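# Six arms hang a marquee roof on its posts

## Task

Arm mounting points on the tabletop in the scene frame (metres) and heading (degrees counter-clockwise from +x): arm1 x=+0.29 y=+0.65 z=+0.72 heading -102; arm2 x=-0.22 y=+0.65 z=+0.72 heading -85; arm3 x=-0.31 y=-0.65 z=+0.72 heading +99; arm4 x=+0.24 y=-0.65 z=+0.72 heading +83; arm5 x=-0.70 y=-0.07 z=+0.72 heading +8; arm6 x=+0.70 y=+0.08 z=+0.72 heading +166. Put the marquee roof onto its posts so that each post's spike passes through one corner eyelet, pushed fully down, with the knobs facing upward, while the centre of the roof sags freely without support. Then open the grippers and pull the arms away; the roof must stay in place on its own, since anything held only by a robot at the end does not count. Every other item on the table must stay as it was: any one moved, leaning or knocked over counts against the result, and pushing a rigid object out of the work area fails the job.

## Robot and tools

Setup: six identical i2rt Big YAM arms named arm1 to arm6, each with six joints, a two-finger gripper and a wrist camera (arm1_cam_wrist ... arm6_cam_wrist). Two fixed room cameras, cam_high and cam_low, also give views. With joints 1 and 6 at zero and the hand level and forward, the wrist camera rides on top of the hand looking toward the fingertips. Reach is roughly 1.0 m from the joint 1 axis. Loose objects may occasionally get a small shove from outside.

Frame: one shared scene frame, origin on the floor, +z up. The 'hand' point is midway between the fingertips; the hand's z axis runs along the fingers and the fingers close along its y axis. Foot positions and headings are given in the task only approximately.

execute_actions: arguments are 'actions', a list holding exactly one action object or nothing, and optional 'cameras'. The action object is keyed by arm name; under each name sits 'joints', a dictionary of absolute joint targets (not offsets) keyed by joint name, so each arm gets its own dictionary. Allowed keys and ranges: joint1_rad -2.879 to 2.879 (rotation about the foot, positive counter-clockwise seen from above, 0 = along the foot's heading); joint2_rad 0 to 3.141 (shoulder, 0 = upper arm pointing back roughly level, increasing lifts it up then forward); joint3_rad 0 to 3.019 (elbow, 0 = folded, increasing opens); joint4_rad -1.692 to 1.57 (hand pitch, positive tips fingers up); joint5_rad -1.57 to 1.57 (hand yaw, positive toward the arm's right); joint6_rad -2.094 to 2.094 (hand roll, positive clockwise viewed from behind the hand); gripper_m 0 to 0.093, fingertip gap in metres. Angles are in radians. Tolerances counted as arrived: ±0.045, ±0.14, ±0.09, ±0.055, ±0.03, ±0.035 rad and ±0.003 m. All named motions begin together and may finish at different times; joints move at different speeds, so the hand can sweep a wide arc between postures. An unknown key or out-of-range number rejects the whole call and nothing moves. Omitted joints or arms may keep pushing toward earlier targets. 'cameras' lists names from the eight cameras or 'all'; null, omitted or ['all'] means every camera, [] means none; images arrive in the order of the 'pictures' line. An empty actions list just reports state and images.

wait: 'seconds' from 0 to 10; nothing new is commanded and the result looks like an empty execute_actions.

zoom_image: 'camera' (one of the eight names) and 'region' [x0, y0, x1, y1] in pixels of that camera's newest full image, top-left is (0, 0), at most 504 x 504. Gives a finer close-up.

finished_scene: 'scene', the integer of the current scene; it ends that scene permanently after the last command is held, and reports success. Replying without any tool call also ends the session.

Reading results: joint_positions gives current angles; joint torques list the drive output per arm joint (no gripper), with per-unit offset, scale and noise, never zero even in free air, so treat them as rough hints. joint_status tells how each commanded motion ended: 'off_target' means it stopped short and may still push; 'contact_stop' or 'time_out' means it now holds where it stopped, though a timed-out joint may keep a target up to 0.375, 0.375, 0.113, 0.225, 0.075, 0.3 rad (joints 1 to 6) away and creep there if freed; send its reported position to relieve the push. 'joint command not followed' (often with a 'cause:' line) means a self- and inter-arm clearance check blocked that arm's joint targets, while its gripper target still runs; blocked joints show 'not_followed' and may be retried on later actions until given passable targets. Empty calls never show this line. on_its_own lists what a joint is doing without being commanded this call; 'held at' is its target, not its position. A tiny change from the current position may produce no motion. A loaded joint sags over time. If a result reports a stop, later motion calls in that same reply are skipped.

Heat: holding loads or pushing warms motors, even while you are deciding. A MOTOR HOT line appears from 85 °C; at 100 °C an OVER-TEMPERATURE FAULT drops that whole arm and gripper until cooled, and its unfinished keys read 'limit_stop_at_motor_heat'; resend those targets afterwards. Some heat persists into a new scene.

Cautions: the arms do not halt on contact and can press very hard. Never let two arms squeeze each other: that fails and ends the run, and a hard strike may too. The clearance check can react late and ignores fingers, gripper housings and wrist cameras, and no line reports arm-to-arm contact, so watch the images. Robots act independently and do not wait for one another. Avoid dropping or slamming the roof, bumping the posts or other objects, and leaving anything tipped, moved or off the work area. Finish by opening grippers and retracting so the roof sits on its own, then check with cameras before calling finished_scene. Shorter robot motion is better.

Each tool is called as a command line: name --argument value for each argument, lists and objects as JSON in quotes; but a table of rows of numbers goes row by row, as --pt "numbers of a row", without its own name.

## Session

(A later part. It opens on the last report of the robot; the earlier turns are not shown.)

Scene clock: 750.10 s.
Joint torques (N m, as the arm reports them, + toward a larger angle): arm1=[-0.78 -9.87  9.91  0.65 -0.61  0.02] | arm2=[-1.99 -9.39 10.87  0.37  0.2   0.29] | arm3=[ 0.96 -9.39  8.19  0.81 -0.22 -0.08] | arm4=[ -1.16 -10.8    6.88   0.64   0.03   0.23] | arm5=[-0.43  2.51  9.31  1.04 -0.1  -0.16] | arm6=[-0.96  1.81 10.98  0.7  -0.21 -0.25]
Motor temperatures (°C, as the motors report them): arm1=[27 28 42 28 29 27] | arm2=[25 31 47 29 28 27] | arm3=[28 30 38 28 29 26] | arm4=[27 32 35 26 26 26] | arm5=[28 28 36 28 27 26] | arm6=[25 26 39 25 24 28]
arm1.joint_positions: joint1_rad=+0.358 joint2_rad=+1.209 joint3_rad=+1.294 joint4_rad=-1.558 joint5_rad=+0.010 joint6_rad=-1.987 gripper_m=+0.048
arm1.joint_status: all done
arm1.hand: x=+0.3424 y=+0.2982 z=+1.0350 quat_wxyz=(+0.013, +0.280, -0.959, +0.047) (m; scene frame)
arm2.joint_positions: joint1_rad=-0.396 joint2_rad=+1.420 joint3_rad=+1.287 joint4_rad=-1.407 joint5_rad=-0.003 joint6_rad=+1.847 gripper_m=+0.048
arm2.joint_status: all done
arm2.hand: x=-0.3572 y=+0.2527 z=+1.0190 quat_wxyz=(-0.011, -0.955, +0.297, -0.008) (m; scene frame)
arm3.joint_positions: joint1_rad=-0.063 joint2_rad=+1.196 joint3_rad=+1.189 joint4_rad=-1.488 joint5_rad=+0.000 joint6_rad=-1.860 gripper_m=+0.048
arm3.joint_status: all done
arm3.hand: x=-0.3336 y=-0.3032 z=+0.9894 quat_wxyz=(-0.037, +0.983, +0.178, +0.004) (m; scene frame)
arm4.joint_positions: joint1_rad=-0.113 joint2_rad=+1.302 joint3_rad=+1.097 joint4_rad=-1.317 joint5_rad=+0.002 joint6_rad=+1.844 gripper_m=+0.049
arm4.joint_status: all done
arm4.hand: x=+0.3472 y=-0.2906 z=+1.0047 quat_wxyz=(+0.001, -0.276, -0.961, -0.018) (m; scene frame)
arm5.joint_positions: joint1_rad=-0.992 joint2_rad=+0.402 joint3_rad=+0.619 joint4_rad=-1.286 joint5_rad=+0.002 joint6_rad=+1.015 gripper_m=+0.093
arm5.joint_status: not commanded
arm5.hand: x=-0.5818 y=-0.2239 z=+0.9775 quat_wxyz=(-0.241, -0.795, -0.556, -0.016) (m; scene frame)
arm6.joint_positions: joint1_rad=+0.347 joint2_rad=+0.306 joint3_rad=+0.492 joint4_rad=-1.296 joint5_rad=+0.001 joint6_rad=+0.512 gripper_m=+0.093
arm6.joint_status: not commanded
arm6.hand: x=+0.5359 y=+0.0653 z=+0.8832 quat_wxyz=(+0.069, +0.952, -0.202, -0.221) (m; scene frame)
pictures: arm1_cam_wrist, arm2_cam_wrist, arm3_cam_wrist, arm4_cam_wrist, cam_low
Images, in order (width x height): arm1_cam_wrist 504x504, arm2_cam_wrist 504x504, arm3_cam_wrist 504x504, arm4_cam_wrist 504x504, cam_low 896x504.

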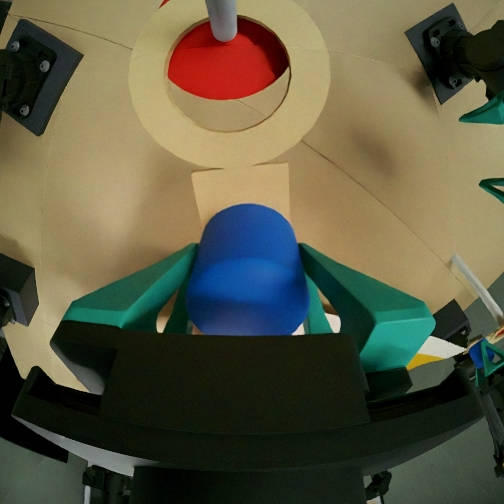

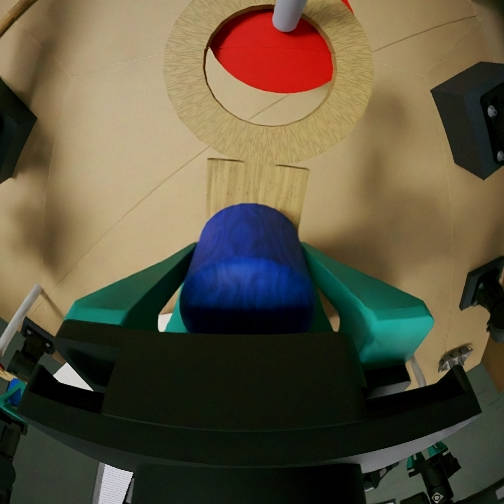

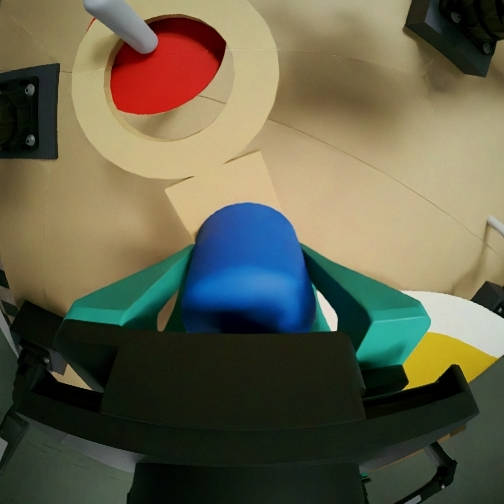

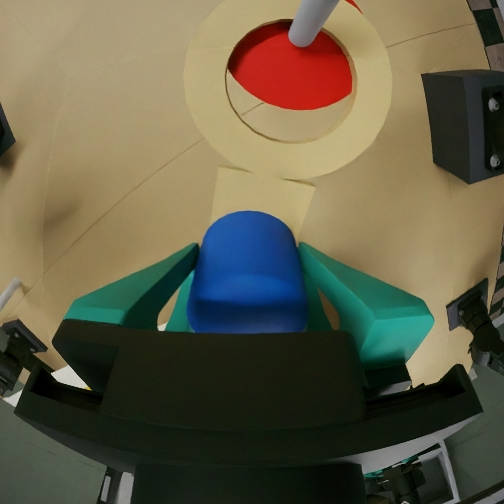

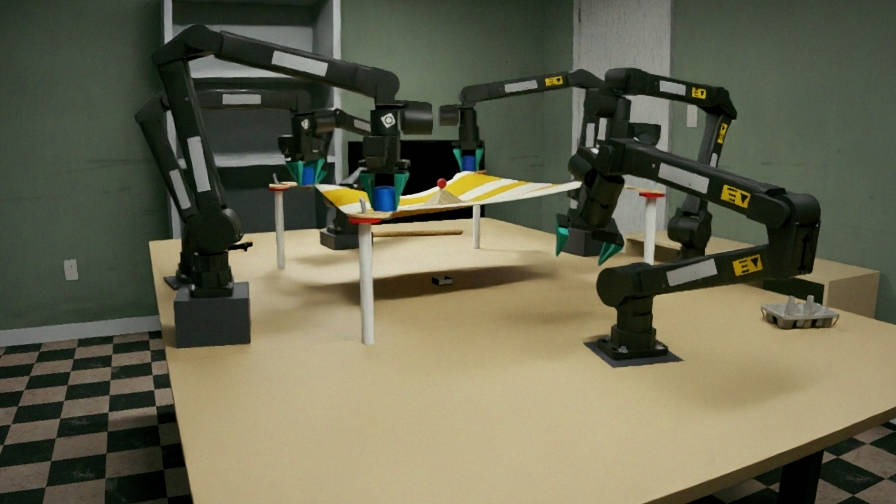

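execute_actions --actions '[{"arm1":{"joints":{"gripper_m":0.093}},"arm2":{"joints":{"gripper_m":0.093}},"arm3":{"joints":{"gripper_m":0.093}},"arm4":{"joints":{"gripper_m":0.093}}}]' --cameras '["arm1_cam_wrist","arm2_cam_wrist","arm3_cam_wrist","arm4_cam_wrist","cam_low"]'

Scene clock: 754.03 s.
Joint torques (N m, as the arm reports them, + toward a larger angle): arm1=[-0.89 -8.9  10.01  0.66 -0.25 -0.01] | arm2=[-1.95 -9.28 10.93  0.28  0.2   0.23] | arm3=[ 0.98 -9.61  8.18  0.79 -0.2  -0.04] | arm4=[ -1.18 -10.82   6.82   0.61   0.04   0.23] | arm5=[-0.44  2.51  9.27  1.05 -0.09 -0.16] | arm6=[-0.9   2.09 10.98  0.76 -0.18 -0.24]
Motor temperatures (°C, as the motors report them): arm1=[27 28 42 28 29 27] | arm2=[25 31 47 29 28 27] | arm3=[28 30 38 28 29 26] | arm4=[27 32 35 26 26 26] | arm5=[28 28 36 28 27 26] | arm6=[25 26 39 25 24 28]
arm1.joint_positions: joint1_rad=+0.358 joint2_rad=+1.200 joint3_rad=+1.294 joint4_rad=-1.558 joint5_rad=+0.004 joint6_rad=-1.987 gripper_m=+0.093
arm1.joint_status: all done
arm1.hand: x=+0.3434 y=+0.2998 z=+1.0379 quat_wxyz=(+0.010, +0.280, -0.959, +0.052) (m; scene frame)
arm2.joint_positions: joint1_rad=-0.396 joint2_rad=+1.420 joint3_rad=+1.287 joint4_rad=-1.405 joint5_rad=-0.003 joint6_rad=+1.852 gripper_m=+0.093
arm2.joint_status: all done
arm2.hand: x=-0.3573 y=+0.2523 z=+1.0190 quat_wxyz=(-0.012, -0.954, +0.299, -0.008) (m; scene frame)
arm3.joint_positions: joint1_rad=-0.063 joint2_rad=+1.195 joint3_rad=+1.189 joint4_rad=-1.488 joint5_rad=+0.000 joint6_rad=-1.863 gripper_m=+0.093
arm3.joint_status: all done
arm3.hand: x=-0.3336 y=-0.3032 z=+0.9895 quat_wxyz=(-0.037, +0.983, +0.180, +0.004) (m; scene frame)
arm4.joint_positions: joint1_rad=-0.113 joint2_rad=+1.302 joint3_rad=+1.097 joint4_rad=-1.317 joint5_rad=+0.002 joint6_rad=+1.844 gripper_m=+0.093
arm4.joint_status: all done
arm4.hand: x=+0.3472 y=-0.2906 z=+1.0047 quat_wxyz=(+0.001, -0.276, -0.961, -0.018) (m; scene frame)
arm5.joint_positions: joint1_rad=-0.992 joint2_rad=+0.402 joint3_rad=+0.619 joint4_rad=-1.286 joint5_rad=+0.002 joint6_rad=+1.015 gripper_m=+0.093
arm5.joint_status: not commanded
arm5.hand: x=-0.5818 y=-0.2239 z=+0.9775 quat_wxyz=(-0.241, -0.795, -0.556, -0.016) (m; scene frame)
arm6.joint_positions: joint1_rad=+0.347 joint2_rad=+0.306 joint3_rad=+0.492 joint4_rad=-1.296 joint5_rad=+0.001 joint6_rad=+0.512 gripper_m=+0.093
arm6.joint_status: not commanded
arm6.hand: x=+0.5359 y=+0.0653 z=+0.8832 quat_wxyz=(+0.069, +0.952, -0.202, -0.221) (m; scene frame)
pictures: arm1_cam_wrist, arm2_cam_wrist, arm3_cam_wrist, arm4_cam_wrist, cam_low
Images, in order (width x height): arm1_cam_wrist 504x504, arm2_cam_wrist 504x504, arm3_cam_wrist 504x504, arm4_cam_wrist 504x504, cam_low 896x504.

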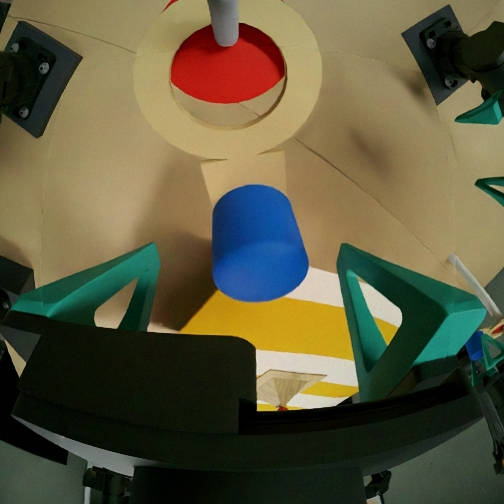

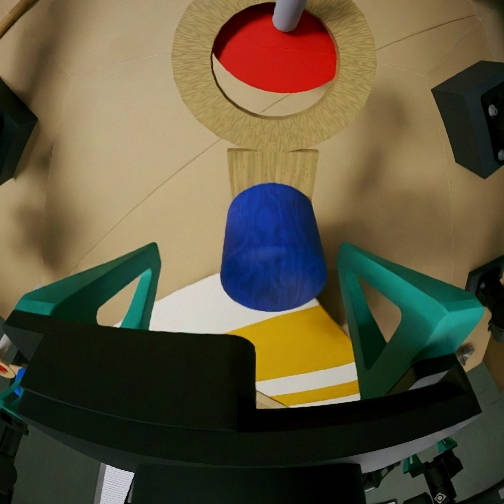

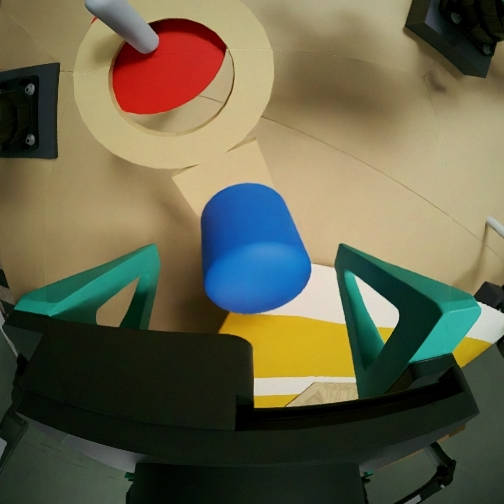

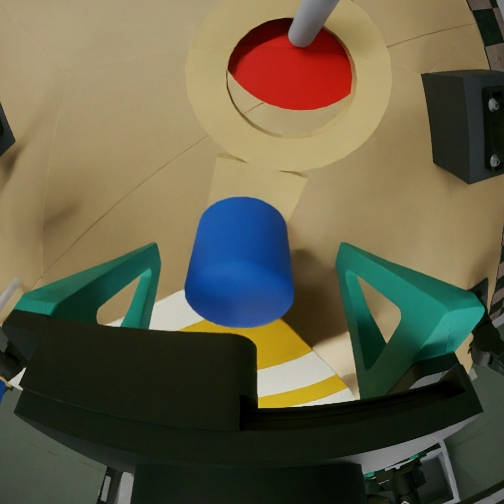

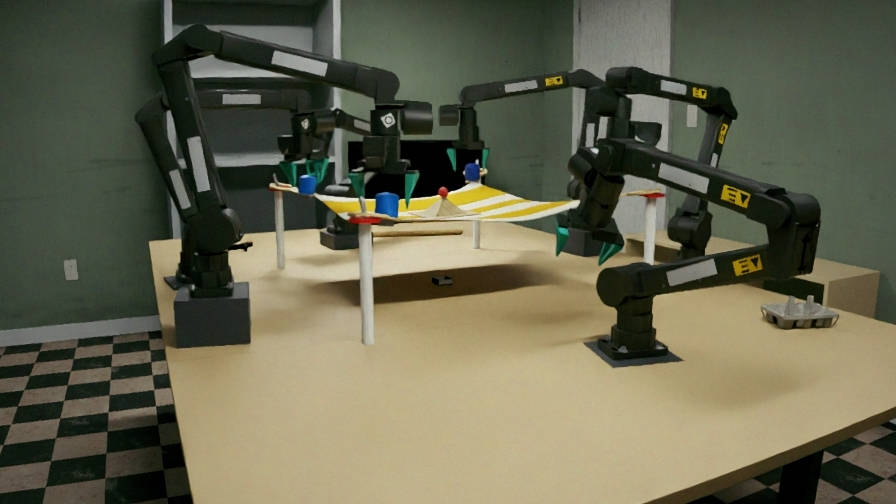

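execute_actions --actions '[{"arm1":{"joints":{"joint2_rad":0.75}},"arm2":{"joints":{"joint2_rad":0.95}},"arm3":{"joints":{"joint2_rad":0.75}},"arm4":{"joints":{"joint2_rad":0.85}}}]'

Scene clock: 760.33 s.
Joint torques (N m, as the arm reports them, + toward a larger angle): arm1=[-1.08  0.65  9.83  1.31 -0.24  0.02] | arm2=[-2.14 -1.88 11.81  0.92  0.17  0.17] | arm3=[ 1.26 -0.44  7.99  1.56 -0.21  0.  ] | arm4=[-1.26 -2.61  7.78  1.23  0.02  0.2 ] | arm5=[-0.49  2.54  9.29  1.07 -0.1  -0.16] | arm6=[-0.66  1.91 10.97  0.7  -0.18 -0.25]
Motor temperatures (°C, as the motors report them): arm1=[27 28 42 28 28 27] | arm2=[25 31 47 29 27 27] | arm3=[28 30 38 28 29 26] | arm4=[27 32 36 26 26 26] | arm5=[28 28 36 28 27 26] | arm6=[25 26 39 25 24 28]
arm1.joint_positions: joint1_rad=+0.358 joint2_rad=+0.743 joint3_rad=+1.291 joint4_rad=-1.558 joint5_rad=+0.003 joint6_rad=-1.987 gripper_m=+0.093
arm1.joint_status: all done
arm1.hand: x=+0.3273 y=+0.4075 z=+1.1661 quat_wxyz=(+0.039, +0.269, -0.922, +0.274) (m; scene frame)
arm2.joint_positions: joint1_rad=-0.396 joint2_rad=+0.937 joint3_rad=+1.283 joint4_rad=-1.400 joint5_rad=-0.003 joint6_rad=+1.852 gripper_m=+0.093
arm2.joint_status: all done
arm2.hand: x=-0.3329 y=+0.3324 z=+1.1926 quat_wxyz=(-0.251, -0.923, +0.291, -0.003) (m; scene frame)
arm3.joint_positions: joint1_rad=-0.063 joint2_rad=+0.743 joint3_rad=+1.189 joint4_rad=-1.487 joint5_rad=+0.000 joint6_rad=-1.864 gripper_m=+0.093
arm3.joint_status: all done
arm3.hand: x=-0.3274 y=-0.3919 z=+1.1187 quat_wxyz=(-0.259, +0.950, +0.174, +0.029) (m; scene frame)
arm4.joint_positions: joint1_rad=-0.113 joint2_rad=+0.843 joint3_rad=+1.093 joint4_rad=-1.317 joint5_rad=+0.002 joint6_rad=+1.844 gripper_m=+0.093
arm4.joint_status: all done
arm4.hand: x=+0.3304 y=-0.3496 z=+1.1527 quat_wxyz=(-0.001, -0.269, -0.932, -0.243) (m; scene frame)
arm5.joint_positions: joint1_rad=-0.992 joint2_rad=+0.402 joint3_rad=+0.619 joint4_rad=-1.286 joint5_rad=+0.002 joint6_rad=+1.015 gripper_m=+0.093
arm5.joint_status: not commanded
arm5.hand: x=-0.5818 y=-0.2239 z=+0.9775 quat_wxyz=(-0.241, -0.795, -0.556, -0.016) (m; scene frame)
arm6.joint_positions: joint1_rad=+0.347 joint2_rad=+0.306 joint3_rad=+0.492 joint4_rad=-1.296 joint5_rad=+0.001 joint6_rad=+0.512 gripper_m=+0.093
arm6.joint_status: not commanded
arm6.hand: x=+0.5359 y=+0.0653 z=+0.8832 quat_wxyz=(+0.069, +0.952, -0.202, -0.221) (m; scene frame)
pictures: arm1_cam_wrist, arm2_cam_wrist, arm3_cam_wrist, arm4_cam_wrist, arm5_cam_wrist, arm6_cam_wrist, cam_high, cam_low
Images, in order (width x height): arm1_cam_wrist 504x504, arm2_cam_wrist 504x504, arm3_cam_wrist 504x504, arm4_cam_wrist 504x504, arm5_cam_wrist 504x504, arm6_cam_wrist 504x504, cam_high 896x504, cam_low 896x504.

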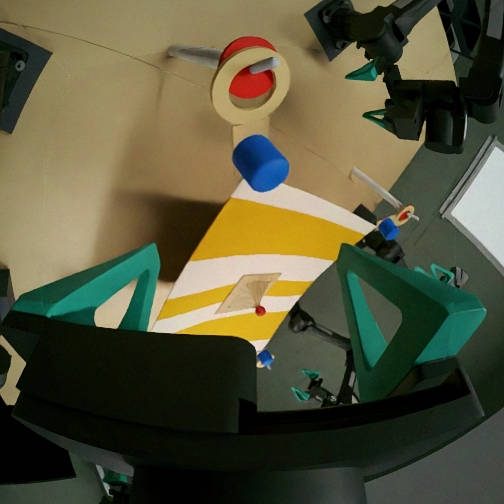

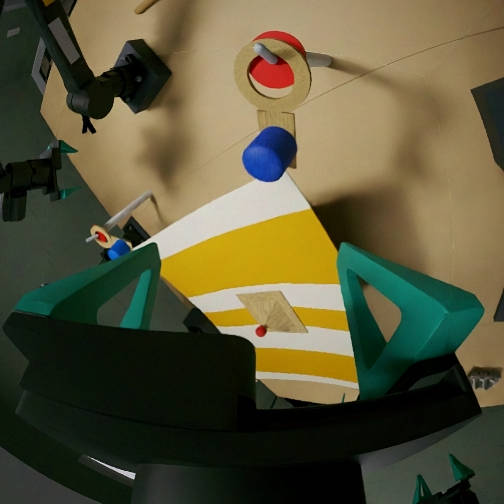

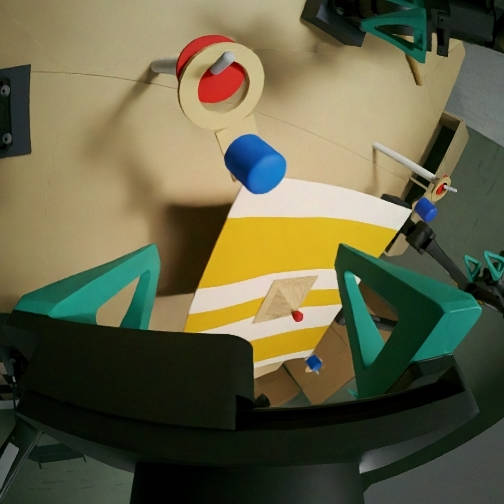

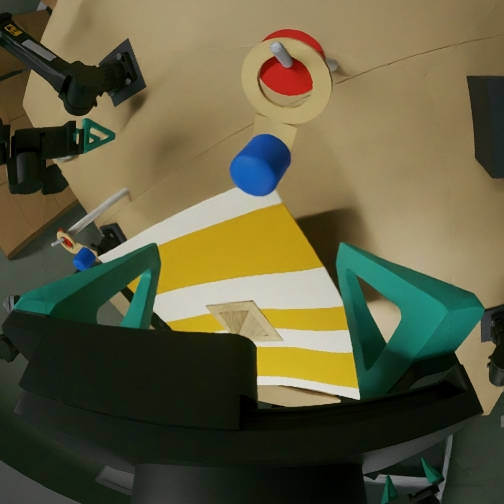

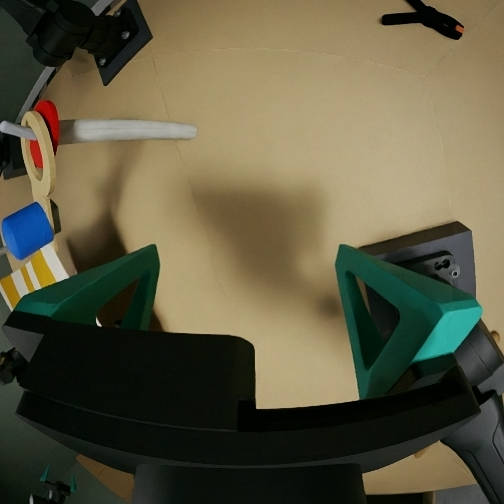

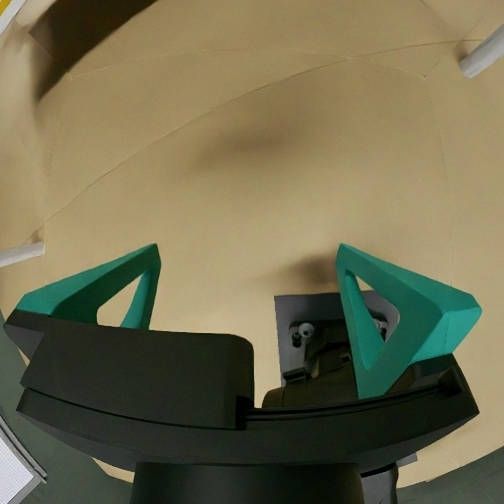

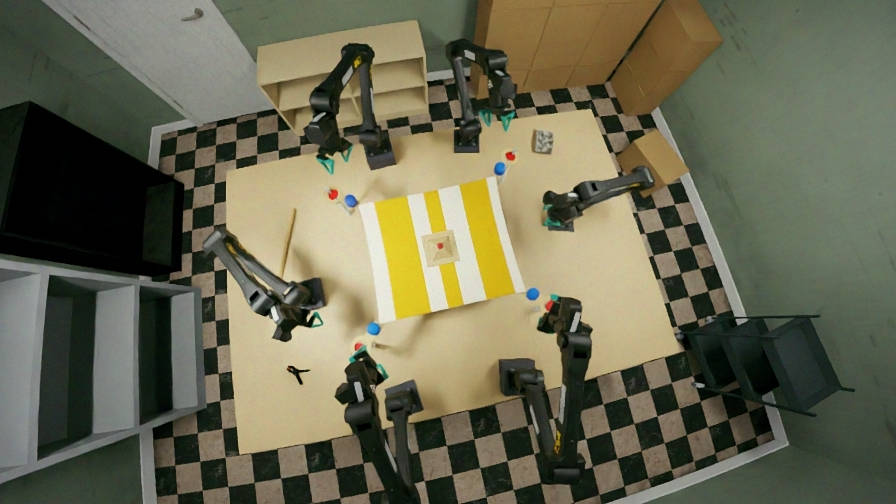

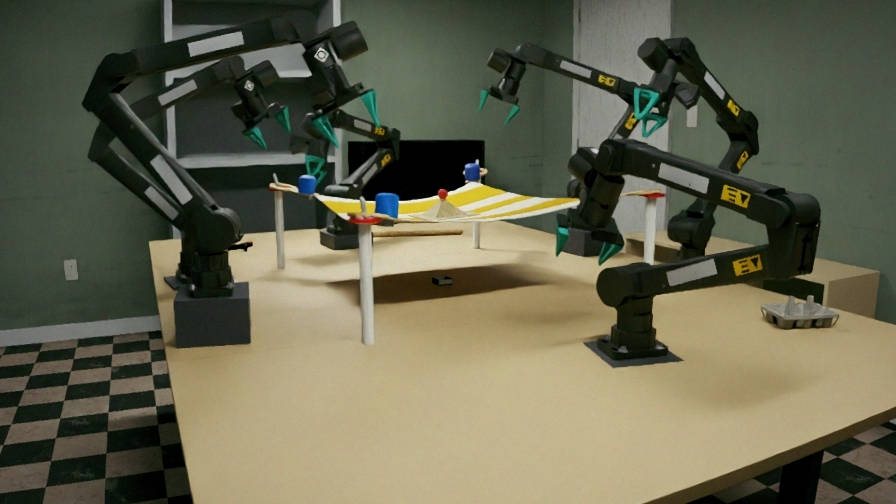

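finished_scene --scene 1

The scene is finished: the task was done.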